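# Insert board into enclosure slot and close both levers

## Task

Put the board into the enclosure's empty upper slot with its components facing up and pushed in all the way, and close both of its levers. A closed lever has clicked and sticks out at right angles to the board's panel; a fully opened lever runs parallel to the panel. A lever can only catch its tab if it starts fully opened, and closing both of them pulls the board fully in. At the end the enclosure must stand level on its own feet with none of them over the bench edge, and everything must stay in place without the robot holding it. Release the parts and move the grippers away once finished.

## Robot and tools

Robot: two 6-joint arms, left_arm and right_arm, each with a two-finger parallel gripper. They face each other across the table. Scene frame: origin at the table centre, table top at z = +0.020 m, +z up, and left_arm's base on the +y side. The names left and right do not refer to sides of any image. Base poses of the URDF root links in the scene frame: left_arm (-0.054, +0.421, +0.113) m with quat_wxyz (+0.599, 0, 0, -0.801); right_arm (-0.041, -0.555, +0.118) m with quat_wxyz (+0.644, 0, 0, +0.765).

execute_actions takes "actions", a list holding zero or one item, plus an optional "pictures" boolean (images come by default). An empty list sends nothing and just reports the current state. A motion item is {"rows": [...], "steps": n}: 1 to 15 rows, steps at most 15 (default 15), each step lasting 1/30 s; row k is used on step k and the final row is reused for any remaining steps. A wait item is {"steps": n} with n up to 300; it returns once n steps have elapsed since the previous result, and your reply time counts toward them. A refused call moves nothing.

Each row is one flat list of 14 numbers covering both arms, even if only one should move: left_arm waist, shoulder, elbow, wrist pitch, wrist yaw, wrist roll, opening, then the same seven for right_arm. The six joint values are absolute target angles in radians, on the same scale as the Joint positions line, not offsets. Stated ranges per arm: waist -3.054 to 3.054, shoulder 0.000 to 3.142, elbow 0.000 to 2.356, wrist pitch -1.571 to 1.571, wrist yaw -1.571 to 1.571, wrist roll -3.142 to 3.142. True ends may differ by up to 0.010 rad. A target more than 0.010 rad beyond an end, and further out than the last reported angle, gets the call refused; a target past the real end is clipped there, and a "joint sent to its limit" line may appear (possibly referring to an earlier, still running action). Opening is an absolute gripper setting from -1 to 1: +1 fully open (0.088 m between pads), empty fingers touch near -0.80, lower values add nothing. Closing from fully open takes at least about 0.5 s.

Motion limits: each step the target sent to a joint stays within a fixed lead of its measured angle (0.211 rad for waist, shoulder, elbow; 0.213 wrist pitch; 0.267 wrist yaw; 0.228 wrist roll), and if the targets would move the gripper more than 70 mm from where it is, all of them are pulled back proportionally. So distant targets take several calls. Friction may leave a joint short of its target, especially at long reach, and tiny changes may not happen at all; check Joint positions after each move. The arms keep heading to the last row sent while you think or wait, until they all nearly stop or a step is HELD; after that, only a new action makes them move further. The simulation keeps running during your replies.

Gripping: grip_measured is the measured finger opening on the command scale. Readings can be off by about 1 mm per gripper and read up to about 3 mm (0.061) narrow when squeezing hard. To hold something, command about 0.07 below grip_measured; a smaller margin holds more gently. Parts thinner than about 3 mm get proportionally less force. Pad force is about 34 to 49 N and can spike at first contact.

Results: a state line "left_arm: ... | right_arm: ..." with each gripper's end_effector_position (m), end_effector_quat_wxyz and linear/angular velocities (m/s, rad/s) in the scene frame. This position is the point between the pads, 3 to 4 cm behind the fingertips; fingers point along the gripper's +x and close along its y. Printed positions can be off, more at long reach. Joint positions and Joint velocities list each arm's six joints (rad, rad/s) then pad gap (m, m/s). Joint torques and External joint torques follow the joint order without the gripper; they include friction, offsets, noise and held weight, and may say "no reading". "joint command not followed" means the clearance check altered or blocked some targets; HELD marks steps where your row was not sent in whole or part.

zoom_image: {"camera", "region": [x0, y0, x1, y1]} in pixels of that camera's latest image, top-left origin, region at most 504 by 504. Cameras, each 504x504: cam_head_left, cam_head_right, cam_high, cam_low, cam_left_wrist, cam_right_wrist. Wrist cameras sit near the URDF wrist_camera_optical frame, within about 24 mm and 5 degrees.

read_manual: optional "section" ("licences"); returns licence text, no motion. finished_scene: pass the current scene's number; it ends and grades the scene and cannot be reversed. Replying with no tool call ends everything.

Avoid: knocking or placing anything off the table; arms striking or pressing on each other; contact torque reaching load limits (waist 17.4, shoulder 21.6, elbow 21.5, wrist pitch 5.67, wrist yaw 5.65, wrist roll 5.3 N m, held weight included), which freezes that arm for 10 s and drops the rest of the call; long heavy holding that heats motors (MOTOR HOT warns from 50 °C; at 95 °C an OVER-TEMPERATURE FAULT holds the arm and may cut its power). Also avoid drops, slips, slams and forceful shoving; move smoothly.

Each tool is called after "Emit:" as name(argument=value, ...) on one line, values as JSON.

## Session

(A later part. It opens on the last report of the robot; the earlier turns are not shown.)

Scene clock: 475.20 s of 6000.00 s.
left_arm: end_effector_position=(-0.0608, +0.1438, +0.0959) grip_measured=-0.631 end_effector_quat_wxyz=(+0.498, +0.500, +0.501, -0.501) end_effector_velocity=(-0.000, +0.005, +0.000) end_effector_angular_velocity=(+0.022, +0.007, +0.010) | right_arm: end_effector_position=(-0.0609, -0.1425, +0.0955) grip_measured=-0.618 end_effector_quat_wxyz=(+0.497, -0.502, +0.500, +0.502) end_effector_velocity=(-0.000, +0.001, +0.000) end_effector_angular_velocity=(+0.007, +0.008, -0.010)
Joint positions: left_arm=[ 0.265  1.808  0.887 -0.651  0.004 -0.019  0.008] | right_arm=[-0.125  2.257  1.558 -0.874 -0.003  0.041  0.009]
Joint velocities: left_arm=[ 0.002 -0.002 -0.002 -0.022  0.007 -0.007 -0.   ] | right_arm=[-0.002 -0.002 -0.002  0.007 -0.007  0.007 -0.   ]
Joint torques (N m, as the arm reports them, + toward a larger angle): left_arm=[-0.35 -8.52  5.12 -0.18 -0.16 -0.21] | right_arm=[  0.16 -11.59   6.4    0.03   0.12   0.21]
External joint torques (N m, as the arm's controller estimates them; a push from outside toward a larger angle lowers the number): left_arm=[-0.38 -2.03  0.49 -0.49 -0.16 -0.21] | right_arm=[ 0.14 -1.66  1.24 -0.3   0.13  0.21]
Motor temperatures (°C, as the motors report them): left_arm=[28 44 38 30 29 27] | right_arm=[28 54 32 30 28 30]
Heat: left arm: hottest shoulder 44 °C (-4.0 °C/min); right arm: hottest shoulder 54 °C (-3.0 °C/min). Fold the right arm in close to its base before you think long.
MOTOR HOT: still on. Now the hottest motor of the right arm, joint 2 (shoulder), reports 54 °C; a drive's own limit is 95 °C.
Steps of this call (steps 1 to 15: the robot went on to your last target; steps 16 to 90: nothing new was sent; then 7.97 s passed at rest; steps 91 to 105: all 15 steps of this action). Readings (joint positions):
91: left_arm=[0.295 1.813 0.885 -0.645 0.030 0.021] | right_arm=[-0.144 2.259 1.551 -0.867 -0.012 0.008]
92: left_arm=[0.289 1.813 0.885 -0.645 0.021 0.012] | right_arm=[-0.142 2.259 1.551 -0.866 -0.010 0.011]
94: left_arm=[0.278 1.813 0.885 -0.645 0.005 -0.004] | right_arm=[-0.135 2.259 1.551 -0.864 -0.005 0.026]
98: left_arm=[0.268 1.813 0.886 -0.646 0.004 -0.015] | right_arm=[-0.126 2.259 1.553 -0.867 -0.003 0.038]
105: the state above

A bit higher, then advance gently.

Emit:
execute_actions(actions=[{"rows":[[0.262,1.795,0.899,-0.657,0,-0.025,-0.7,-0.122,2.235,1.573,-0.881,0,0.048,-0.7],[0.262,1.795,0.899,-0.657,0,-0.025,-0.7,-0.122,2.235,1.573,-0.881,0,0.048,-0.7],[0.262,1.795,0.899,-0.657,0,-0.025,-0.7,-0.122,2.235,1.573,-0.881,0,0.048,-0.7],[0.268,1.795,0.899,-0.657,0,-0.015,-0.7,-0.127,2.235,1.573,-0.881,0,0.036,-0.7],[0.272,1.795,0.899,-0.657,0,-0.011,-0.7,-0.13,2.235,1.573,-0.881,0,0.033,-0.7],[0.276,1.795,0.899,-0.657,0,-0.007,-0.7,-0.133,2.235,1.573,-0.881,0,0.03,-0.7],[0.28,1.795,0.899,-0.657,0,-0.003,-0.7,-0.135,2.235,1.573,-0.881,0,0.028,-0.7],[0.284,1.795,0.899,-0.657,0,0.001,-0.7,-0.138,2.235,1.573,-0.881,0,0.025,-0.7],[0.288,1.795,0.899,-0.657,0,0.005,-0.7,-0.141,2.235,1.573,-0.881,0,0.022,-0.7],[0.292,1.795,0.899,-0.657,0,0.009,-0.7,-0.143,2.235,1.573,-0.881,0,0.02,-0.7],[0.296,1.795,0.899,-0.657,0,0.013,-0.7,-0.146,2.235,1.573,-0.881,0,0.017,-0.7],[0.30,1.795,0.899,-0.657,0,0.017,-0.7,-0.149,2.235,1.573,-0.881,0,0.014,-0.7]]}], pictures=false)

Emit:
execute_actions(actions=[{"steps":8}], pictures=false)

Scene clock: 490.03 s of 6000.00 s.
left_arm: end_effector_position=(-0.0562, +0.1431, +0.0973) grip_measured=-0.631 end_effector_quat_wxyz=(+0.496, +0.498, +0.502, -0.505) end_effector_velocity=(-0.001, +0.005, -0.002) end_effector_angular_velocity=(+0.017, +0.022, -0.015) | right_arm: end_effector_position=(-0.0551, -0.1429, +0.0971) grip_measured=-0.618 end_effector_quat_wxyz=(+0.495, -0.502, +0.500, +0.502) end_effector_velocity=(-0.004, -0.002, +0.002) end_effector_angular_velocity=(-0.003, +0.022, +0.039)
Joint positions: left_arm=[ 0.287  1.805  0.889 -0.655  0.013  0.004  0.008] | right_arm=[-0.14   2.254  1.559 -0.88  -0.005  0.023  0.009]
Joint velocities: left_arm=[ 0.007  0.002 -0.007 -0.007  0.022  0.022 -0.   ] | right_arm=[ 0.002 -0.007 -0.002 -0.007 -0.022 -0.037 -0.   ]
Joint torques (N m, as the arm reports them, + toward a larger angle): left_arm=[ 1.21 -8.39  5.03 -0.14 -0.56  0.37] | right_arm=[ -0.71 -11.58   6.43   0.25   0.19  -0.16]
External joint torques (N m, as the arm's controller estimates them; a push from outside toward a larger angle lowers the number): left_arm=[ 1.23 -1.92  0.38 -0.47 -0.57  0.37] | right_arm=[-0.92 -1.61  1.24 -0.07  0.22 -0.16]
Motor temperatures (°C, as the motors report them): left_arm=[28 46 39 30 28 27] | right_arm=[28 59 33 30 27 30]
Heat: left arm: hottest shoulder 46 °C (-1.0 °C/min); right arm: hottest shoulder 59 °C (+3.0 °C/min). Fold the right arm in close to its base before you think long.
MOTOR HOT: still on. Now the hottest motor of the right arm, joint 2 (shoulder), reports 59 °C; a drive's own limit is 95 °C.
Steps of this call (steps 1 to 15: the robot went on to your last target; steps 16 to 90: nothing new was sent; then 11.33 s passed at rest; steps 91 to 105: all 15 steps of this action). Readings (joint positions):
91: left_arm=[0.265 1.808 0.887 -0.652 0.004 -0.020] | right_arm=[-0.125 2.256 1.558 -0.875 -0.003 0.041]
92: left_arm=[0.265 1.808 0.887 -0.652 0.004 -0.020] | right_arm=[-0.125 2.256 1.558 -0.875 -0.003 0.041]
94: left_arm=[0.265 1.806 0.888 -0.654 0.004 -0.020] | right_arm=[-0.125 2.255 1.559 -0.877 -0.003 0.041]
98: left_arm=[0.271 1.806 0.888 -0.654 0.004 -0.013] | right_arm=[-0.127 2.254 1.559 -0.878 -0.003 0.040]
105: the state above

Scene clock: 490.30 s of 6000.00 s.
left_arm: end_effector_position=(-0.0562, +0.1431, +0.0973) grip_measured=-0.631 end_effector_quat_wxyz=(+0.495, +0.498, +0.502, -0.505) end_effector_velocity=(+0.003, +0.005, +0.000) end_effector_angular_velocity=(+0.022, -0.022, +0.005) | right_arm: end_effector_position=(-0.0552, -0.1429, +0.0971) grip_measured=-0.618 end_effector_quat_wxyz=(+0.495, -0.503, +0.500, +0.503) end_effector_velocity=(+0.002, -0.002, +0.000) end_effector_angular_velocity=(-0.007, -0.008, +0.005)
Joint positions: left_arm=[ 0.287  1.805  0.889 -0.655  0.015  0.007  0.008] | right_arm=[-0.14   2.254  1.559 -0.88  -0.005  0.021  0.009]
Joint velocities: left_arm=[-0.002 -0.002 -0.002 -0.022 -0.022 -0.007 -0.   ] | right_arm=[-0.002 -0.002 -0.002 -0.007  0.007 -0.007 -0.   ]
Joint torques (N m, as the arm reports them, + toward a larger angle): left_arm=[ 1.21 -8.39  5.03 -0.13 -0.61  0.39] | right_arm=[ -0.76 -11.6    6.47   0.25   0.2   -0.21]
External joint torques (N m, as the arm's controller estimates them; a push from outside toward a larger angle lowers the number): left_arm=[ 1.19 -1.86  0.33 -0.47 -0.6   0.39] | right_arm=[-0.73 -1.66  1.29 -0.08  0.21 -0.21]
Motor temperatures (°C, as the motors report them): left_arm=[28 46 39 30 28 27] | right_arm=[28 59 33 30 27 30]
Heat: left arm: hottest shoulder 46 °C (-1.0 °C/min); right arm: hottest shoulder 59 °C (+3.0 °C/min). Fold the right arm in close to its base before you think long.
MOTOR HOT: still on. Now the hottest motor of the right arm, joint 2 (shoulder), reports 59 °C; a drive's own limit is 95 °C.
Steps of this call (steps 1 to 8: the robot went on to your last target). Readings (joint positions):
1: left_arm=[0.287 1.805 0.889 -0.655 0.014 0.005] | right_arm=[-0.140 2.254 1.559 -0.880 -0.005 0.022]
2: left_arm=[0.287 1.805 0.889 -0.655 0.014 0.006] | right_arm=[-0.140 2.254 1.559 -0.880 -0.005 0.022]
4: left_arm=[0.287 1.805 0.889 -0.655 0.015 0.006] | right_arm=[-0.140 2.254 1.559 -0.880 -0.005 0.021]
8: the state above

Emit:
execute_actions(actions=[{"rows":[[0.28,1.793,0.9,-0.659,0,0,-0.7,-0.138,2.233,1.574,-0.883,0,0.02,-0.7],[0.278,1.791,0.901,-0.661,0,0,-0.7,-0.138,2.232,1.575,-0.884,0,0.02,-0.7],[0.278,1.789,0.902,-0.663,0,0,-0.7,-0.138,2.231,1.576,-0.885,0,0.02,-0.7],[0.278,1.789,0.902,-0.665,0,0,-0.7,-0.138,2.231,1.576,-0.885,0,0.02,-0.7],[0.278,1.789,0.902,-0.665,0,0,-0.7,-0.138,2.231,1.576,-0.885,0,0.02,-0.7],[0.278,1.789,0.902,-0.665,0,0,-0.7,-0.138,2.231,1.576,-0.885,0,0.02,-0.7],[0.283,1.789,0.902,-0.665,0,0.003,-0.7,-0.14,2.231,1.576,-0.885,0,0.02,-0.7],[0.288,1.789,0.902,-0.665,0,0.006,-0.7,-0.143,2.231,1.576,-0.885,0,0.018,-0.7],[0.292,1.789,0.902,-0.665,0,0.009,-0.7,-0.145,2.231,1.576,-0.885,0,0.016,-0.7],[0.296,1.789,0.902,-0.665,0,0.013,-0.7,-0.147,2.231,1.576,-0.885,0,0.014,-0.7],[0.30,1.789,0.902,-0.665,0,0.017,-0.7,-0.15,2.231,1.576,-0.885,0,0.012,-0.7],[0.304,1.789,0.902,-0.665,0,0.021,-0.7,-0.152,2.231,1.576,-0.885,0,0.01,-0.7]]}], pictures=false)

Emit:
execute_actions(actions=[{"steps":8}], pictures=false)

Scene clock: 501.30 s of 6000.00 s.
left_arm: end_effector_position=(-0.0516, +0.1438, +0.0988) grip_measured=-0.631 end_effector_quat_wxyz=(+0.498, +0.500, +0.501, -0.501) end_effector_velocity=(+0.008, +0.002, +0.000) end_effector_angular_velocity=(+0.007, +0.007, -0.005) | right_arm: end_effector_position=(-0.0528, -0.1420, +0.0990) grip_measured=-0.618 end_effector_quat_wxyz=(+0.497, -0.501, +0.499, +0.503) end_effector_velocity=(+0.006, +0.003, +0.002) end_effector_angular_velocity=(+0.012, +0.008, +0.020)
Joint positions: left_arm=[ 0.298  1.8    0.89  -0.663  0.003  0.013  0.008] | right_arm=[-0.145  2.25   1.561 -0.882 -0.004  0.02   0.009]
Joint velocities: left_arm=[ 0.032 -0.002 -0.002 -0.007  0.007  0.037 -0.   ] | right_arm=[-0.017 -0.002  0.002  0.007 -0.007 -0.037 -0.   ]
Joint torques (N m, as the arm reports them, + toward a larger angle): left_arm=[ 0.38 -8.46  5.21 -0.15 -0.14  0.19] | right_arm=[ -0.45 -11.6    6.58   0.1    0.16  -0.23]
External joint torques (N m, as the arm's controller estimates them; a push from outside toward a larger angle lowers the number): left_arm=[ 0.52 -1.94  0.46 -0.49 -0.16  0.18] | right_arm=[-0.61 -1.61  1.32 -0.25  0.18 -0.23]
Motor temperatures (°C, as the motors report them): left_arm=[28 47 40 30 28 27] | right_arm=[28 60 33 30 27 30]
Heat: left arm: hottest shoulder 47 °C (+1.0 °C/min); right arm: hottest shoulder 60 °C (+4.1 °C/min). Fold the right arm in close to its base before you think long.
MOTOR HOT: still on. Now the hottest motor of the right arm, joint 2 (shoulder), reports 60 °C; a drive's own limit is 95 °C.
Steps of this call (steps 1 to 15: the robot went on to your last target; steps 16 to 90: nothing new was sent; then 7.50 s passed at rest; steps 91 to 105: all 15 steps of this action). Readings (joint positions):
91: left_arm=[0.287 1.805 0.889 -0.655 0.015 0.007] | right_arm=[-0.140 2.254 1.559 -0.880 -0.005 0.021]
92: left_arm=[0.286 1.804 0.889 -0.655 0.012 0.007] | right_arm=[-0.139 2.253 1.559 -0.880 -0.005 0.021]
94: left_arm=[0.284 1.803 0.890 -0.658 0.008 0.005] | right_arm=[-0.139 2.252 1.560 -0.881 -0.005 0.021]
98: left_arm=[0.283 1.800 0.890 -0.663 0.003 0.003] | right_arm=[-0.139 2.250 1.561 -0.882 -0.004 0.021]
105: the state above

Scene clock: 501.57 s of 6000.00 s.
left_arm: end_effector_position=(-0.0512, +0.1439, +0.0988) grip_measured=-0.631 end_effector_quat_wxyz=(+0.498, +0.500, +0.500, -0.501) end_effector_velocity=(+0.004, +0.002, +0.000) end_effector_angular_velocity=(+0.008, -0.022, -0.020) | right_arm: end_effector_position=(-0.0526, -0.1420, +0.0990) grip_measured=-0.618 end_effector_quat_wxyz=(+0.497, -0.501, +0.499, +0.503) end_effector_velocity=(-0.000, -0.002, +0.000) end_effector_angular_velocity=(-0.007, +0.007, +0.005)
Joint positions: left_arm=[ 0.299  1.8    0.89  -0.663  0.003  0.016  0.008] | right_arm=[-0.146  2.25   1.561 -0.882 -0.004  0.02   0.009]
Joint velocities: left_arm=[ 0.002 -0.002 -0.002 -0.007 -0.022  0.022 -0.   ] | right_arm=[-0.002 -0.002 -0.002 -0.007 -0.007 -0.007 -0.   ]
Joint torques (N m, as the arm reports them, + toward a larger angle): left_arm=[ 0.46 -8.48  5.21 -0.14 -0.14  0.21] | right_arm=[ -0.57 -11.63   6.58   0.1    0.15  -0.26]
External joint torques (N m, as the arm's controller estimates them; a push from outside toward a larger angle lowers the number): left_arm=[ 0.44 -1.96  0.44 -0.5  -0.13  0.21] | right_arm=[-0.57 -1.66  1.37 -0.23  0.16 -0.26]
Motor temperatures (°C, as the motors report them): left_arm=[28 47 40 30 28 27] | right_arm=[28 60 33 30 27 30]
Heat: left arm: hottest shoulder 47 °C (+1.0 °C/min); right arm: hottest shoulder 60 °C (+4.0 °C/min). Fold the right arm in close to its base before you think long.
MOTOR HOT: still on. Now the hottest motor of the right arm, joint 2 (shoulder), reports 60 °C; a drive's own limit is 95 °C.
Steps of this call (steps 1 to 8: the robot went on to your last target). Readings (joint positions):
1: left_arm=[0.298 1.800 0.890 -0.663 0.003 0.014] | right_arm=[-0.146 2.250 1.561 -0.882 -0.004 0.020]
2: left_arm=[0.299 1.800 0.890 -0.663 0.003 0.015] | right_arm=[-0.146 2.250 1.561 -0.882 -0.004 0.020]
4: left_arm=[0.299 1.800 0.890 -0.663 0.003 0.015] | right_arm=[-0.146 2.250 1.561 -0.882 -0.004 0.020]
8: the state above

Emit:
execute_actions(actions=[{"rows":[[0.32,1.789,0.902,-0.665,0,0.035,-0.7,-0.163,2.231,1.576,-0.885,0,0.002,-0.7],[0.33,1.789,0.902,-0.665,0,0.045,-0.7,-0.17,2.231,1.576,-0.885,0,-0.003,-0.7],[0.34,1.789,0.902,-0.665,0,0.055,-0.7,-0.177,2.231,1.576,-0.885,0,-0.01,-0.7]],"steps":15}])

Scene clock: 522.40 s of 6000.00 s.
left_arm: end_effector_position=(-0.0436, +0.1436, +0.0995) grip_measured=-0.631 end_effector_quat_wxyz=(+0.496, +0.499, +0.501, -0.505) end_effector_velocity=(+0.002, +0.004, -0.001) end_effector_angular_velocity=(+0.013, -0.007, +0.010) | right_arm: end_effector_position=(-0.0468, -0.1419, +0.0990) grip_measured=-0.618 end_effector_quat_wxyz=(+0.495, -0.498, +0.502, +0.505) end_effector_velocity=(+0.002, -0.005, +0.002) end_effector_angular_velocity=(-0.017, +0.007, -0.000)
Joint positions: left_arm=[ 0.331  1.798  0.892 -0.664  0.011  0.051  0.008] | right_arm=[-0.163  2.25   1.561 -0.882 -0.014  0.002  0.009]
Joint velocities: left_arm=[ 0.002 -0.002 -0.007 -0.007 -0.007 -0.007 -0.   ] | right_arm=[-0.007 -0.007 -0.002 -0.022 -0.007 -0.007 -0.   ]
Joint torques (N m, as the arm reports them, + toward a larger angle): left_arm=[ 0.87 -8.3   5.11 -0.02 -0.45  0.17] | right_arm=[ -1.08 -11.63   6.54   0.09   0.54  -0.32]
External joint torques (N m, as the arm's controller estimates them; a push from outside toward a larger angle lowers the number): left_arm=[ 0.84 -1.78  0.33 -0.38 -0.45  0.17] | right_arm=[-0.95 -1.64  1.35 -0.23  0.56 -0.32]
Motor temperatures (°C, as the motors report them): left_arm=[28 48 41 30 28 27] | right_arm=[28 63 34 30 27 30]
Heat: left arm: hottest shoulder 48 °C (+3.0 °C/min); right arm: hottest shoulder 63 °C (+8.0 °C/min). Fold the right arm in close to its base before you think long.
MOTOR HOT: still on. Now the hottest motor of the right arm, joint 2 (shoulder), reports 63 °C; a drive's own limit is 95 °C.
Steps of this call (steps 1 to 15: the robot went on to your last target; steps 16 to 90: nothing new was sent; then 17.33 s passed at rest; steps 91 to 105: all 15 steps of this action). Readings (joint positions):
91: left_arm=[0.301 1.800 0.890 -0.663 0.004 0.019] | right_arm=[-0.146 2.250 1.561 -0.882 -0.005 0.017]
92: left_arm=[0.305 1.800 0.890 -0.663 0.005 0.025] | right_arm=[-0.148 2.250 1.561 -0.882 -0.005 0.015]
94: left_arm=[0.319 1.799 0.891 -0.663 0.008 0.038] | right_arm=[-0.156 2.250 1.561 -0.882 -0.009 0.008]
98: left_arm=[0.330 1.798 0.892 -0.664 0.011 0.048] | right_arm=[-0.163 2.250 1.561 -0.882 -0.014 0.003]
105: the state above

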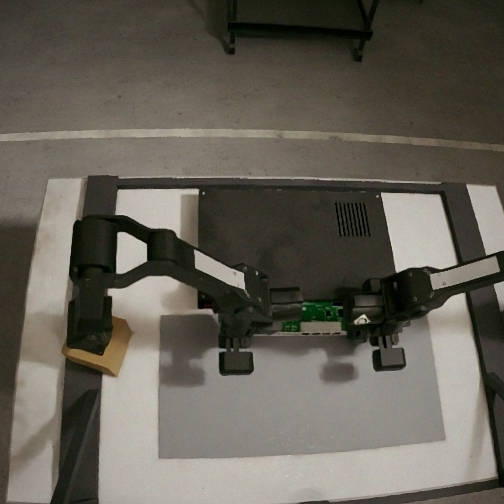

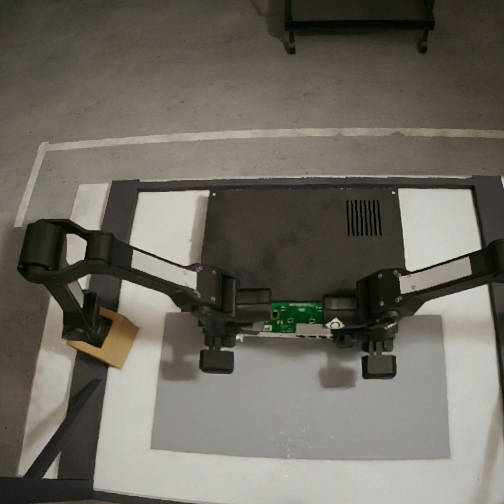

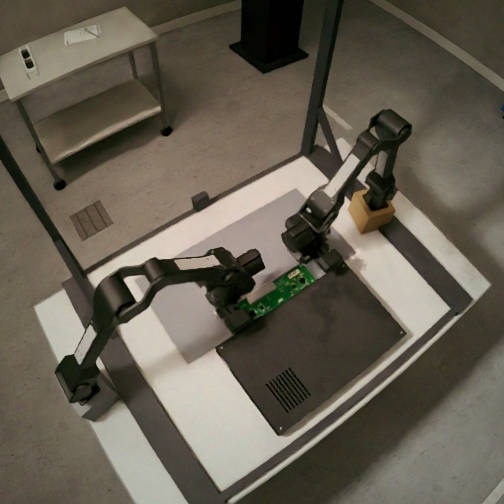

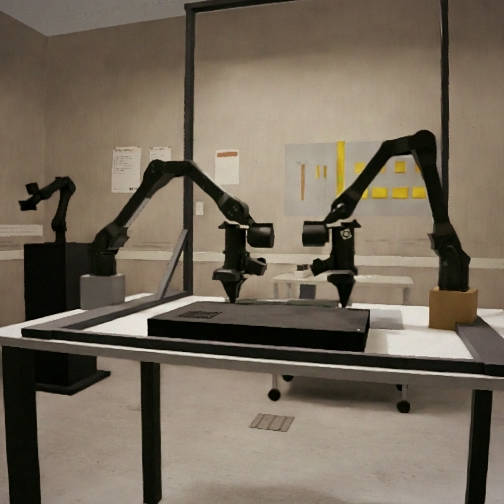

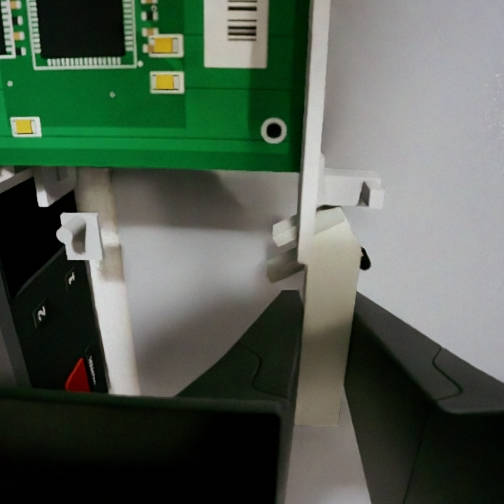

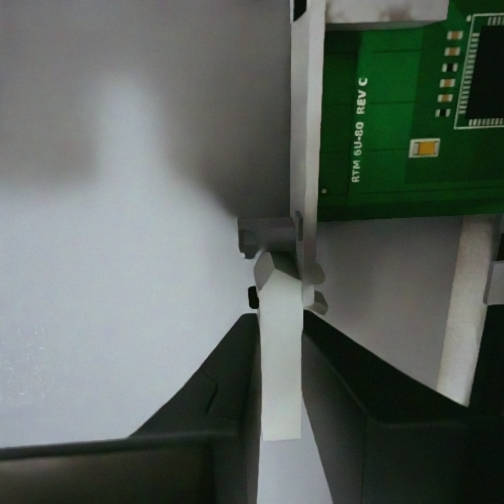

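Emit:
execute_actions(actions=[{"rows":[[0.35,1.789,0.902,-0.665,0,0.065,-0.7,-0.19,2.231,1.576,-0.885,0,-0.015,-0.7],[0.36,1.789,0.902,-0.665,0,0.075,-0.7,-0.2,2.231,1.576,-0.885,0,-0.022,-0.7],[0.37,1.789,0.902,-0.665,0,0.085,-0.7,-0.208,2.231,1.576,-0.885,0,-0.03,-0.7],[0.378,1.789,0.902,-0.665,0,0.092,-0.7,-0.215,2.231,1.576,-0.885,0,-0.035,-0.7]],"steps":15}], pictures=false)

Emit:
execute_actions(actions=[{"rows":[[0.375,1.789,0.902,-0.665,0,0.092,-0.55,-0.212,2.231,1.576,-0.885,0,-0.035,-0.55],[0.375,1.789,0.902,-0.665,0,0.092,-0.55,-0.212,2.231,1.576,-0.885,0,-0.035,-0.55],[0.375,1.789,0.902,-0.665,0,0.092,-0.55,-0.212,2.231,1.576,-0.885,0,-0.035,-0.55],[0.375,1.789,0.902,-0.665,0,0.092,-0.55,-0.212,2.231,1.576,-0.885,0,-0.035,-0.55],[0.385,1.789,0.902,-0.665,0,0.1,-0.55,-0.219,2.231,1.576,-0.885,0,-0.042,-0.55],[0.395,1.789,0.902,-0.665,0,0.11,-0.55,-0.226,2.231,1.576,-0.885,0,-0.049,-0.55],[0.405,1.789,0.902,-0.665,0,0.12,-0.55,-0.233,2.231,1.576,-0.885,0,-0.056,-0.55],[0.415,1.789,0.902,-0.665,0,0.13,-0.55,-0.24,2.231,1.576,-0.885,0,-0.063,-0.55]],"steps":15}])

Scene clock: 535.10 s of 6000.00 s.
left_arm: end_effector_position=(-0.0333, +0.1436, +0.0999) grip_measured=-0.631 end_effector_quat_wxyz=(+0.496, +0.497, +0.501, -0.505) end_effector_velocity=(+0.000, +0.002, +0.000) end_effector_angular_velocity=(+0.008, -0.007, +0.005) | right_arm: end_effector_position=(-0.0345, -0.1420, +0.0990) grip_measured=-0.618 end_effector_quat_wxyz=(+0.493, -0.495, +0.505, +0.507) end_effector_velocity=(-0.000, +0.001, +0.000) end_effector_angular_velocity=(+0.008, +0.022, +0.015)
Joint positions: left_arm=[ 0.369  1.798  0.893 -0.664  0.014  0.087  0.008] | right_arm=[-0.197  2.25   1.561 -0.883 -0.024 -0.028  0.009]
Joint velocities: left_arm=[-0.002 -0.002 -0.002 -0.007 -0.007 -0.007  0.   ] | right_arm=[-0.007 -0.002 -0.002  0.007 -0.022 -0.022  0.   ]
Joint torques (N m, as the arm reports them, + toward a larger angle): left_arm=[ 0.84 -8.23  4.93 -0.06 -0.57  0.2 ] | right_arm=[ -1.45 -11.66   6.54   0.13   0.94  -0.19]
External joint torques (N m, as the arm's controller estimates them; a push from outside toward a larger angle lowers the number): left_arm=[ 0.82 -1.74  0.22 -0.39 -0.57  0.2 ] | right_arm=[-1.46 -1.76  1.35 -0.21  0.97 -0.19]
Motor temperatures (°C, as the motors report them): left_arm=[28 49 41 30 28 27] | right_arm=[28 63 34 30 27 30]
Heat: left arm: hottest shoulder 49 °C (+5.1 °C/min); right arm: hottest shoulder 63 °C (+8.1 °C/min). Fold the right arm in close to its base before you think long.
MOTOR HOT: still on. Now the hottest motor of the right arm, joint 2 (shoulder), reports 63 °C; a drive's own limit is 95 °C.
Steps of this call (steps 1 to 15: the robot went on to your last target; steps 16 to 90: nothing new was sent; then 9.20 s passed at rest; steps 91 to 105: all 15 steps of this action). Readings (joint positions):
91: left_arm=[0.332 1.798 0.892 -0.664 0.012 0.053] | right_arm=[-0.164 2.250 1.561 -0.882 -0.015 0.000]
92: left_arm=[0.335 1.798 0.892 -0.664 0.014 0.058] | right_arm=[-0.166 2.250 1.561 -0.882 -0.016 -0.002]
94: left_arm=[0.348 1.798 0.892 -0.664 0.014 0.070] | right_arm=[-0.177 2.250 1.561 -0.882 -0.016 -0.013]
98: left_arm=[0.369 1.798 0.893 -0.664 0.014 0.084] | right_arm=[-0.197 2.250 1.561 -0.883 -0.024 -0.026]
105: the state above

Scene clock: 535.60 s of 6000.00 s.
left_arm: end_effector_position=(-0.0306, +0.1438, +0.1000) grip_measured=-0.552 end_effector_quat_wxyz=(+0.488, +0.495, +0.502, -0.515) end_effector_velocity=(-0.001, +0.002, +0.000) end_effector_angular_velocity=(+0.006, +0.008, -0.020) | right_arm: end_effector_position=(-0.0337, -0.1420, +0.0990) grip_measured=-0.552 end_effector_quat_wxyz=(+0.486, -0.498, +0.502, +0.514) end_effector_velocity=(-0.000, -0.003, -0.001) end_effector_angular_velocity=(-0.012, +0.008, +0.005)
Joint positions: left_arm=[ 0.39   1.798  0.893 -0.664  0.034  0.122  0.012] | right_arm=[-0.202  2.25   1.561 -0.883 -0.032 -0.053  0.012]
Joint velocities: left_arm=[ 0.002 -0.002 -0.002 -0.007  0.007  0.022  0.   ] | right_arm=[-0.002  0.002 -0.002 -0.007 -0.007 -0.007  0.   ]
Joint torques (N m, as the arm reports them, + toward a larger angle): left_arm=[ 2.42 -8.26  4.98 -0.04 -1.36  0.26] | right_arm=[ -3.01 -11.6    6.53   0.15   1.25  -0.22]
External joint torques (N m, as the arm's controller estimates them; a push from outside toward a larger angle lowers the number): left_arm=[ 2.45 -1.76  0.2  -0.4  -1.38  0.25] | right_arm=[-3.   -1.72  1.34 -0.2   1.28 -0.22]
Motor temperatures (°C, as the motors report them): left_arm=[28 49 41 30 28 27] | right_arm=[28 63 34 30 27 30]
Heat: left arm: hottest shoulder 49 °C (+5.0 °C/min); right arm: hottest shoulder 63 °C (+8.0 °C/min). Fold the right arm in close to its base before you think long.
MOTOR HOT: still on. Now the hottest motor of the right arm, joint 2 (shoulder), reports 63 °C; a drive's own limit is 95 °C.
Steps of this call (steps 1 to 15: all 15 steps of this action). Readings (joint positions):
1: left_arm=[0.369 1.798 0.893 -0.664 0.014 0.087] | right_arm=[-0.197 2.250 1.561 -0.883 -0.024 -0.028]
2: left_arm=[0.369 1.798 0.893 -0.664 0.014 0.087] | right_arm=[-0.197 2.250 1.561 -0.883 -0.024 -0.028]
4: left_arm=[0.369 1.798 0.893 -0.664 0.014 0.087] | right_arm=[-0.197 2.250 1.561 -0.883 -0.024 -0.028]
8: left_arm=[0.379 1.798 0.893 -0.664 0.021 0.106] | right_arm=[-0.198 2.250 1.561 -0.883 -0.026 -0.042]
15: the state above

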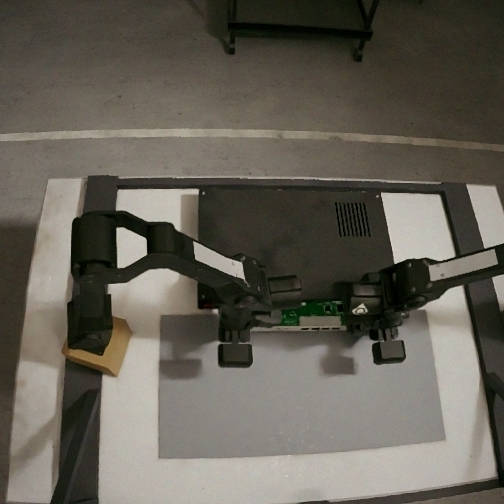

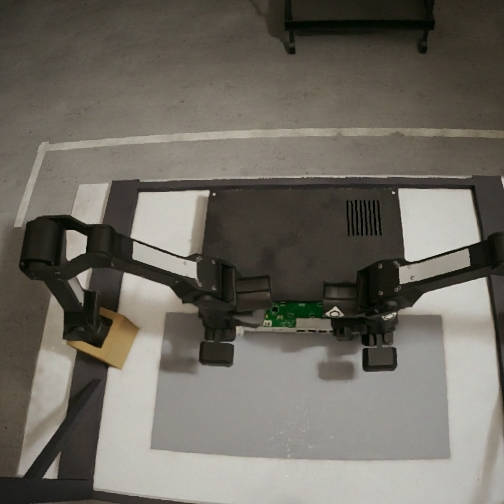

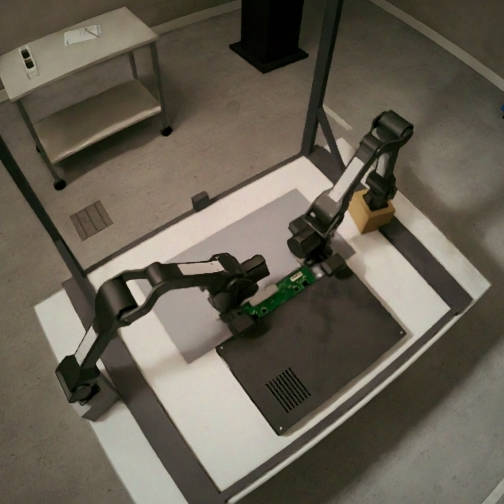

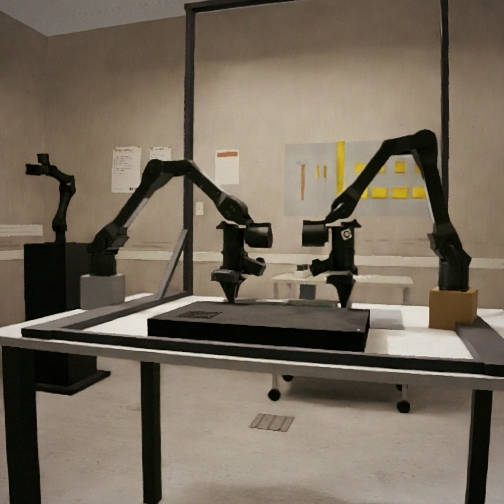

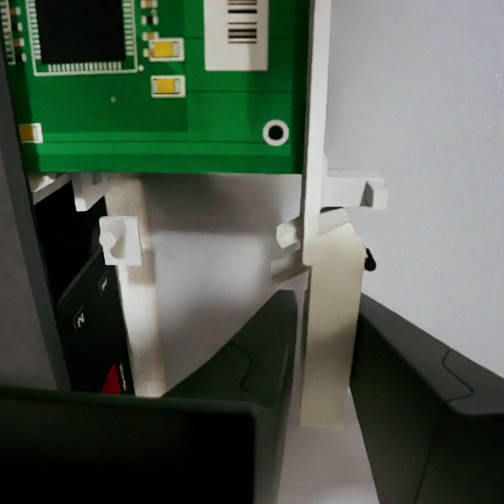

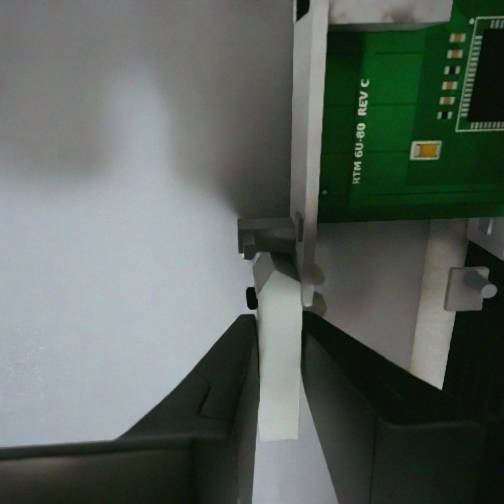

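Emit:
zoom_image(camera="cam_left_wrist", region=[0,110,200,310])

Emit:
zoom_image(camera="cam_right_wrist", region=[354,160,504,340])

Region (0, 110, 200, 310) of cam_left_wrist's 504x504 image, scaled by 2.520, with more detail than that image has.

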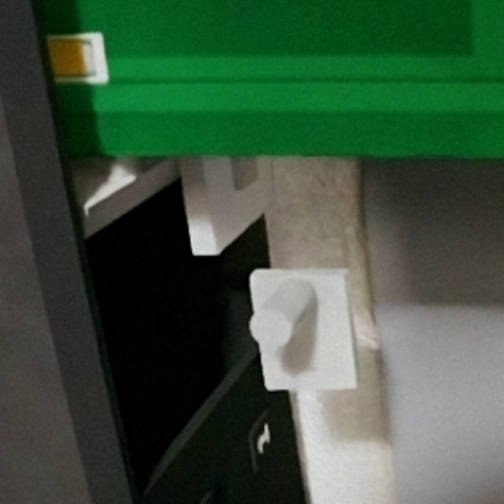

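Region (354, 160, 504, 340) of cam_right_wrist's 504x504 image, scaled by 2.800, with more detail than that image has.

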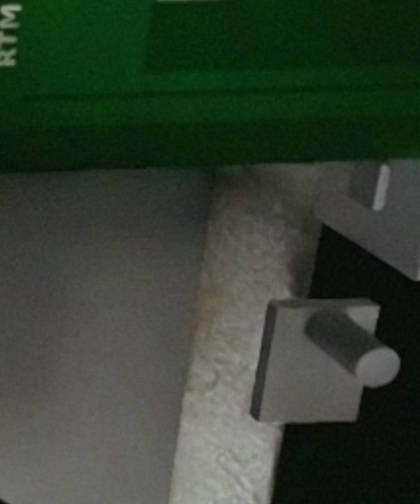

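Emit:
execute_actions(actions=[{"rows":[[0.36,1.789,0.902,-0.665,0,0.08,-0.7,-0.19,2.231,1.576,-0.885,0,-0.025,-0.7],[0.35,1.789,0.902,-0.665,0,0.07,-0.7,-0.18,2.231,1.576,-0.885,0,-0.02,-0.7],[0.345,1.789,0.902,-0.665,0,0.07,-0.7,-0.175,2.231,1.576,-0.885,0,-0.02,-0.7],[0.34,1.789,0.902,-0.665,0,0.065,-0.7,-0.17,2.231,1.576,-0.885,0,-0.015,-0.7],[0.33,1.789,0.902,-0.665,-0.01,0.06,-0.7,-0.165,2.231,1.576,-0.885,0.01,-0.01,-0.7],[0.325,1.789,0.902,-0.665,-0.02,0.055,-0.7,-0.16,2.231,1.576,-0.885,0.02,-0.005,-0.7],[0.32,1.789,0.902,-0.665,-0.03,0.05,-0.7,-0.157,2.231,1.576,-0.885,0.03,0,-0.7],[0.315,1.789,0.902,-0.665,-0.045,0.045,-0.7,-0.154,2.231,1.576,-0.885,0.045,0,-0.7],[0.31,1.789,0.902,-0.665,-0.06,0.04,-0.7,-0.15,2.231,1.576,-0.885,0.06,0.005,-0.7]],"steps":15}], pictures=false)

Emit:
execute_actions(actions=[{"rows":[[0.32,1.789,0.902,-0.665,-0.06,0.045,-0.7,-0.16,2.231,1.576,-0.885,0.06,0,-0.7],[0.33,1.789,0.902,-0.665,-0.06,0.05,-0.7,-0.168,2.231,1.576,-0.885,0.06,-0.003,-0.7],[0.34,1.789,0.902,-0.665,-0.06,0.055,-0.7,-0.176,2.231,1.576,-0.885,0.06,-0.008,-0.7],[0.348,1.789,0.902,-0.665,-0.06,0.063,-0.7,-0.183,2.231,1.576,-0.885,0.06,-0.013,-0.7],[0.356,1.789,0.902,-0.665,-0.06,0.07,-0.7,-0.19,2.231,1.576,-0.885,0.06,-0.018,-0.7],[0.364,1.789,0.902,-0.665,-0.06,0.078,-0.7,-0.196,2.231,1.576,-0.885,0.06,-0.023,-0.7],[0.372,1.789,0.902,-0.665,-0.06,0.086,-0.7,-0.202,2.231,1.576,-0.885,0.06,-0.028,-0.7],[0.38,1.789,0.902,-0.665,-0.06,0.094,-0.7,-0.208,2.231,1.576,-0.885,0.06,-0.033,-0.7],[0.388,1.789,0.902,-0.665,-0.06,0.1,-0.7,-0.214,2.231,1.576,-0.885,0.06,-0.038,-0.7]],"steps":15}])

Scene clock: 574.73 s of 6000.00 s.
left_arm: end_effector_position=(-0.0388, +0.1424, +0.1002) grip_measured=-0.633 end_effector_quat_wxyz=(+0.509, +0.513, +0.485, -0.493) end_effector_velocity=(+0.001, +0.005, +0.000) end_effector_angular_velocity=(+0.022, -0.036, +0.005) | right_arm: end_effector_position=(-0.0370, -0.1415, +0.0992) grip_measured=-0.620 end_effector_quat_wxyz=(+0.510, -0.515, +0.485, +0.491) end_effector_velocity=(-0.004, +0.001, +0.000) end_effector_angular_velocity=(+0.008, +0.007, -0.015)
Joint positions: left_arm=[ 0.318  1.798  0.894 -0.662 -0.043  0.042  0.008] | right_arm=[-0.164  2.25   1.561 -0.881  0.049 -0.003  0.009]
Joint velocities: left_arm=[-0.017 -0.002 -0.002 -0.022 -0.037 -0.022 -0.   ] | right_arm=[ 0.007 -0.002 -0.002  0.007 -0.007  0.022  0.   ]
Joint torques (N m, as the arm reports them, + toward a larger angle): left_arm=[-0.72 -8.25  4.92 -0.18 -0.59 -0.03] | right_arm=[  1.02 -11.61   6.52   0.03   0.36   0.19]
External joint torques (N m, as the arm's controller estimates them; a push from outside toward a larger angle lowers the number): left_arm=[-0.74 -1.73  0.2  -0.51 -0.55 -0.03] | right_arm=[ 0.94 -1.69  1.33 -0.3   0.33  0.19]
Motor temperatures (°C, as the motors report them): left_arm=[29 49 41 30 30 27] | right_arm=[30 65 34 30 29 30]
Heat: left arm: hottest shoulder 49 °C (+1.0 °C/min); right arm: hottest shoulder 65 °C (+3.0 °C/min). Fold the right arm in close to its base before you think long.
MOTOR HOT: still on. Now the hottest motor of the right arm, joint 2 (shoulder), reports 65 °C; a drive's own limit is 95 °C.
Steps of this call (steps 1 to 15: the robot went on to your last target; steps 16 to 90: nothing new was sent; then 35.63 s passed at rest; steps 91 to 105: all 15 steps of this action). Readings (joint positions):
91: left_arm=[0.385 1.798 0.893 -0.664 0.034 0.117] | right_arm=[-0.199 2.250 1.561 -0.883 -0.031 -0.053]
92: left_arm=[0.376 1.798 0.893 -0.664 0.020 0.106] | right_arm=[-0.195 2.250 1.561 -0.882 -0.021 -0.044]
94: left_arm=[0.362 1.798 0.894 -0.663 0.009 0.088] | right_arm=[-0.188 2.250 1.561 -0.882 -0.006 -0.031]
98: left_arm=[0.339 1.798 0.894 -0.663 -0.016 0.061] | right_arm=[-0.177 2.250 1.561 -0.882 0.019 -0.016]
105: the state above

Scene clock: 575.23 s of 6000.00 s.
left_arm: end_effector_position=(-0.0249, +0.1440, +0.1002) grip_measured=-0.633 end_effector_quat_wxyz=(+0.506, +0.510, +0.490, -0.494) end_effector_velocity=(+0.000, +0.002, +0.001) end_effector_angular_velocity=(+0.004, -0.007, -0.024) | right_arm: end_effector_position=(-0.0322, -0.1405, +0.0990) grip_measured=-0.620 end_effector_quat_wxyz=(+0.505, -0.506, +0.491, +0.498) end_effector_velocity=(-0.000, +0.001, +0.003) end_effector_angular_velocity=(+0.002, +0.007, +0.005)
Joint positions: left_arm=[ 0.374  1.798  0.894 -0.664 -0.033  0.095  0.008] | right_arm=[-0.186  2.25   1.561 -0.875  0.022 -0.02   0.009]
Joint velocities: left_arm=[-0.002 -0.007 -0.002 -0.007 -0.007  0.022 -0.   ] | right_arm=[-0.002 -0.002  0.007 -0.007 -0.007 -0.007 -0.   ]
Joint torques (N m, as the arm reports them, + toward a larger angle): left_arm=[ 1.31 -8.29  4.83 -0.03 -1.13  0.13] | right_arm=[ -2.11 -11.6    6.55  -0.37   1.53  -0.44]
External joint torques (N m, as the arm's controller estimates them; a push from outside toward a larger angle lowers the number): left_arm=[ 1.27 -1.71  0.   -0.4  -1.1   0.13] | right_arm=[-2.09 -1.54  1.24 -0.74  1.53 -0.44]
Motor temperatures (°C, as the motors report them): left_arm=[29 49 41 30 30 27] | right_arm=[30 65 34 30 29 30]
Heat: left arm: hottest shoulder 49 °C (+1.0 °C/min); right arm: hottest shoulder 65 °C (+3.0 °C/min). Fold the right arm in close to its base before you think long.
MOTOR HOT: still on. Now the hottest motor of the right arm, joint 2 (shoulder), reports 65 °C; a drive's own limit is 95 °C.
Steps of this call (steps 1 to 15: all 15 steps of this action). Readings (joint positions):
1: left_arm=[0.319 1.798 0.894 -0.662 -0.044 0.042] | right_arm=[-0.164 2.250 1.561 -0.881 0.049 -0.003]
2: left_arm=[0.319 1.798 0.894 -0.662 -0.044 0.042] | right_arm=[-0.164 2.250 1.561 -0.881 0.049 -0.003]
4: left_arm=[0.327 1.798 0.894 -0.663 -0.043 0.047] | right_arm=[-0.166 2.250 1.561 -0.879 0.045 -0.003]
8: left_arm=[0.351 1.798 0.894 -0.665 -0.037 0.073] | right_arm=[-0.174 2.250 1.561 -0.877 0.031 -0.008]
15: the state above

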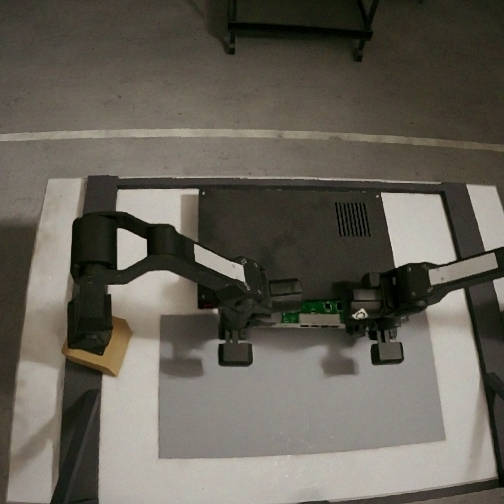

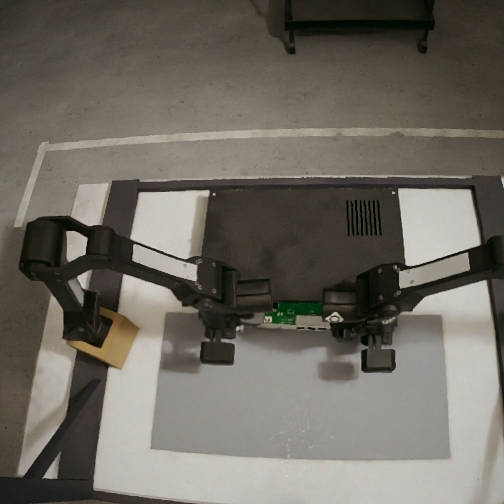

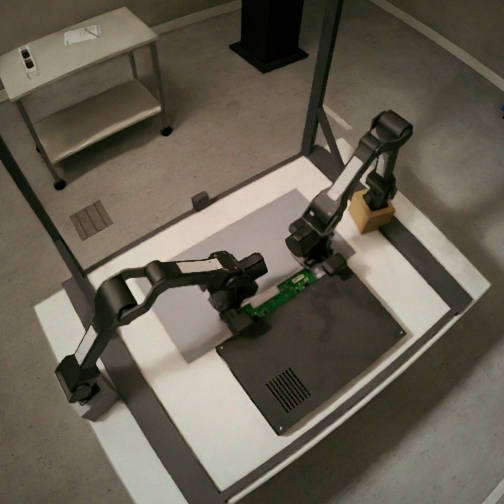

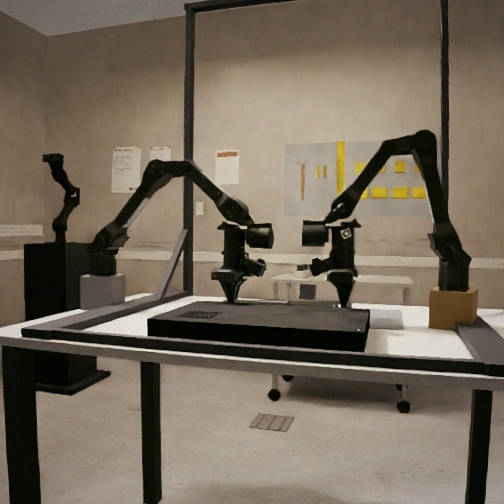

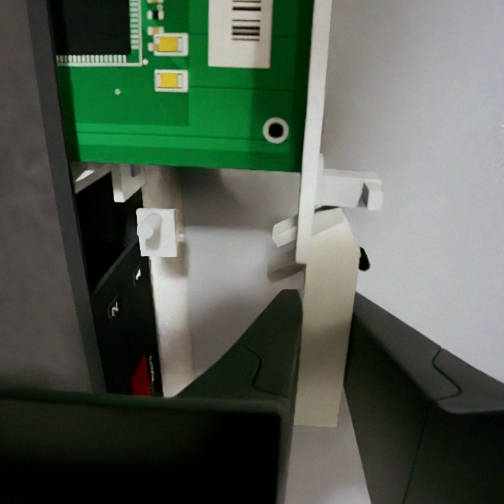

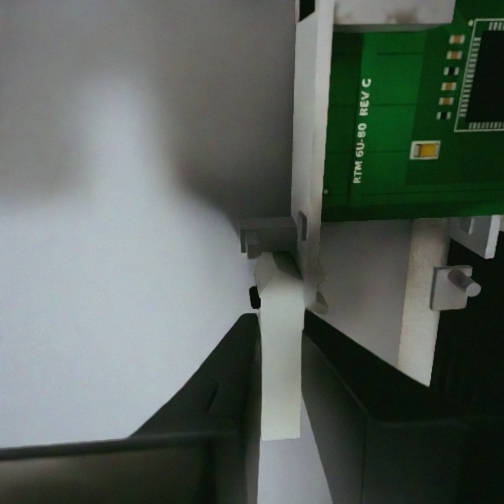

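Emit:
execute_actions(actions=[{"rows":[[0.36,1.789,0.902,-0.665,-0.06,0.075,-0.7,-0.18,2.228,1.58,-0.885,0.06,-0.015,-0.7],[0.345,1.789,0.902,-0.665,-0.06,0.06,-0.7,-0.165,2.225,1.584,-0.885,0.07,-0.005,-0.7],[0.33,1.789,0.902,-0.665,-0.06,0.05,-0.7,-0.155,2.222,1.586,-0.885,0.08,0,-0.7],[0.32,1.789,0.902,-0.665,-0.06,0.045,-0.7,-0.15,2.222,1.586,-0.885,0.09,0.005,-0.7]],"steps":15}], pictures=false)

Emit:
execute_actions(actions=[{"rows":[[0.325,1.789,0.902,-0.665,-0.06,0.045,-0.7,-0.165,2.222,1.586,-0.885,0.09,0,-0.7],[0.33,1.789,0.902,-0.665,-0.06,0.05,-0.7,-0.172,2.222,1.586,-0.885,0.09,-0.003,-0.7],[0.336,1.789,0.902,-0.665,-0.06,0.055,-0.7,-0.178,2.222,1.586,-0.885,0.09,-0.008,-0.7],[0.342,1.789,0.902,-0.665,-0.06,0.06,-0.7,-0.184,2.222,1.586,-0.885,0.09,-0.013,-0.7],[0.348,1.789,0.902,-0.665,-0.06,0.066,-0.7,-0.19,2.222,1.586,-0.885,0.09,-0.018,-0.7],[0.355,1.789,0.902,-0.665,-0.06,0.072,-0.7,-0.196,2.222,1.586,-0.885,0.09,-0.023,-0.7],[0.362,1.789,0.902,-0.665,-0.06,0.078,-0.7,-0.202,2.222,1.586,-0.885,0.09,-0.028,-0.7],[0.369,1.789,0.902,-0.665,-0.06,0.085,-0.7,-0.208,2.222,1.586,-0.885,0.09,-0.033,-0.7],[0.376,1.789,0.902,-0.665,-0.06,0.092,-0.7,-0.214,2.222,1.586,-0.885,0.09,-0.038,-0.7]],"steps":15}], pictures=false)

Scene clock: 591.73 s of 6000.00 s.
left_arm: end_effector_position=(-0.0351, +0.1419, +0.1004) grip_measured=-0.633 end_effector_quat_wxyz=(+0.512, +0.512, +0.485, -0.490) end_effector_velocity=(+0.001, -0.002, +0.000) end_effector_angular_velocity=(-0.007, -0.022, +0.015) | right_arm: end_effector_position=(-0.0335, -0.1414, +0.0994) grip_measured=-0.620 end_effector_quat_wxyz=(+0.516, -0.521, +0.477, +0.484) end_effector_velocity=(+0.000, -0.000, +0.002) end_effector_angular_velocity=(-0.003, -0.007, +0.010)
Joint positions: left_arm=[ 0.329  1.798  0.895 -0.66  -0.049  0.047  0.008] | right_arm=[-0.163  2.25   1.561 -0.88   0.076 -0.002  0.009]
Joint velocities: left_arm=[-0.007  0.002  0.002  0.007 -0.022 -0.022 -0.   ] | right_arm=[ 0.002 -0.002  0.002 -0.007  0.007 -0.007 -0.   ]
Joint torques (N m, as the arm reports them, + toward a larger angle): left_arm=[-0.79 -8.28  4.77 -0.31 -0.48 -0.08] | right_arm=[  0.86 -12.48   7.51  -0.05   0.6    0.2 ]
External joint torques (N m, as the arm's controller estimates them; a push from outside toward a larger angle lowers the number): left_arm=[-0.82 -1.74 -0.04 -0.69 -0.43 -0.07] | right_arm=[ 0.86 -2.53  2.28 -0.4   0.55  0.2 ]
Motor temperatures (°C, as the motors report them): left_arm=[29 50 41 30 30 27] | right_arm=[29 65 34 30 30 30]
Heat: left arm: hottest shoulder 50 °C (+1.0 °C/min); right arm: hottest shoulder 65 °C (+2.0 °C/min). Fold the left arm in close to its base before you think long. Fold the right arm in close to its base before you think long.
MOTOR HOT: a motor of the left arm reached 50 °C. Now the hottest motor of the left arm, joint 2 (shoulder), reports 50 °C. The temperature limit of the motors' drives, at which the controller stops that arm, is 95 °C. To cool a motor, set the load down, stop pushing, or move to a pose that needs little force.
MOTOR HOT: still on. Now the hottest motor of the right arm, joint 2 (shoulder), reports 65 °C; a drive's own limit is 95 °C.
Steps of this call (steps 1 to 15: the robot went on to your last target; steps 16 to 90: nothing new was sent; then 13.00 s passed at rest; steps 91 to 105: all 15 steps of this action). Readings (joint positions):
91: left_arm=[0.373 1.798 0.894 -0.664 -0.033 0.096] | right_arm=[-0.184 2.250 1.561 -0.875 0.024 -0.021]
92: left_arm=[0.368 1.798 0.894 -0.664 -0.034 0.090] | right_arm=[-0.181 2.250 1.561 -0.875 0.032 -0.020]
94: left_arm=[0.350 1.798 0.894 -0.662 -0.041 0.071] | right_arm=[-0.171 2.250 1.561 -0.877 0.056 -0.012]
98: left_arm=[0.331 1.798 0.895 -0.661 -0.048 0.051] | right_arm=[-0.164 2.250 1.561 -0.880 0.073 -0.005]
105: the state above

Scene clock: 592.23 s of 6000.00 s.
left_arm: end_effector_position=(-0.0260, +0.1430, +0.1004) grip_measured=-0.633 end_effector_quat_wxyz=(+0.509, +0.511, +0.488, -0.492) end_effector_velocity=(+0.004, +0.001, -0.001) end_effector_angular_velocity=(-0.000, -0.022, -0.005) | right_arm: end_effector_position=(-0.0292, -0.1412, +0.0991) grip_measured=-0.620 end_effector_quat_wxyz=(+0.509, -0.514, +0.484, +0.492) end_effector_velocity=(-0.000, -0.002, +0.002) end_effector_angular_velocity=(-0.003, +0.007, +0.020)
Joint positions: left_arm=[ 0.366  1.798  0.895 -0.662 -0.039  0.087  0.008] | right_arm=[-0.184  2.25   1.561 -0.878  0.047 -0.024  0.009]
Joint velocities: left_arm=[ 0.002 -0.002 -0.007  0.007 -0.022  0.007 -0.   ] | right_arm=[-0.002 -0.007 -0.002 -0.007 -0.007 -0.022 -0.   ]
Joint torques (N m, as the arm reports them, + toward a larger angle): left_arm=[ 0.88 -8.28  4.79 -0.2  -0.89  0.17] | right_arm=[ -2.37 -12.45   7.55  -0.15   1.75  -0.37]
External joint torques (N m, as the arm's controller estimates them; a push from outside toward a larger angle lowers the number): left_arm=[ 0.88 -1.78  0.07 -0.54 -0.86  0.16] | right_arm=[-2.4  -2.46  2.31 -0.49  1.73 -0.37]
Motor temperatures (°C, as the motors report them): left_arm=[28 50 41 30 30 27] | right_arm=[29 65 34 30 30 30]
Heat: left arm: hottest shoulder 50 °C (+1.0 °C/min); right arm: hottest shoulder 65 °C (+2.0 °C/min). Fold the left arm in close to its base before you think long. Fold the right arm in close to its base before you think long.
MOTOR HOT: still on. Now the hottest motor of the left arm, joint 2 (shoulder), reports 50 °C; a drive's own limit is 95 °C.
MOTOR HOT: still on. Now the hottest motor of the right arm, joint 2 (shoulder), reports 65 °C; a drive's own limit is 95 °C.
Steps of this call (steps 1 to 15: all 15 steps of this action). Readings (joint positions):
1: left_arm=[0.329 1.798 0.895 -0.660 -0.049 0.047] | right_arm=[-0.163 2.250 1.561 -0.880 0.076 -0.002]
2: left_arm=[0.329 1.798 0.895 -0.660 -0.049 0.047] | right_arm=[-0.163 2.250 1.561 -0.880 0.076 -0.002]
4: left_arm=[0.331 1.798 0.895 -0.660 -0.049 0.047] | right_arm=[-0.166 2.250 1.561 -0.880 0.070 -0.002]
8: left_arm=[0.347 1.798 0.895 -0.661 -0.042 0.067] | right_arm=[-0.173 2.250 1.561 -0.880 0.053 -0.012]
15: the state above


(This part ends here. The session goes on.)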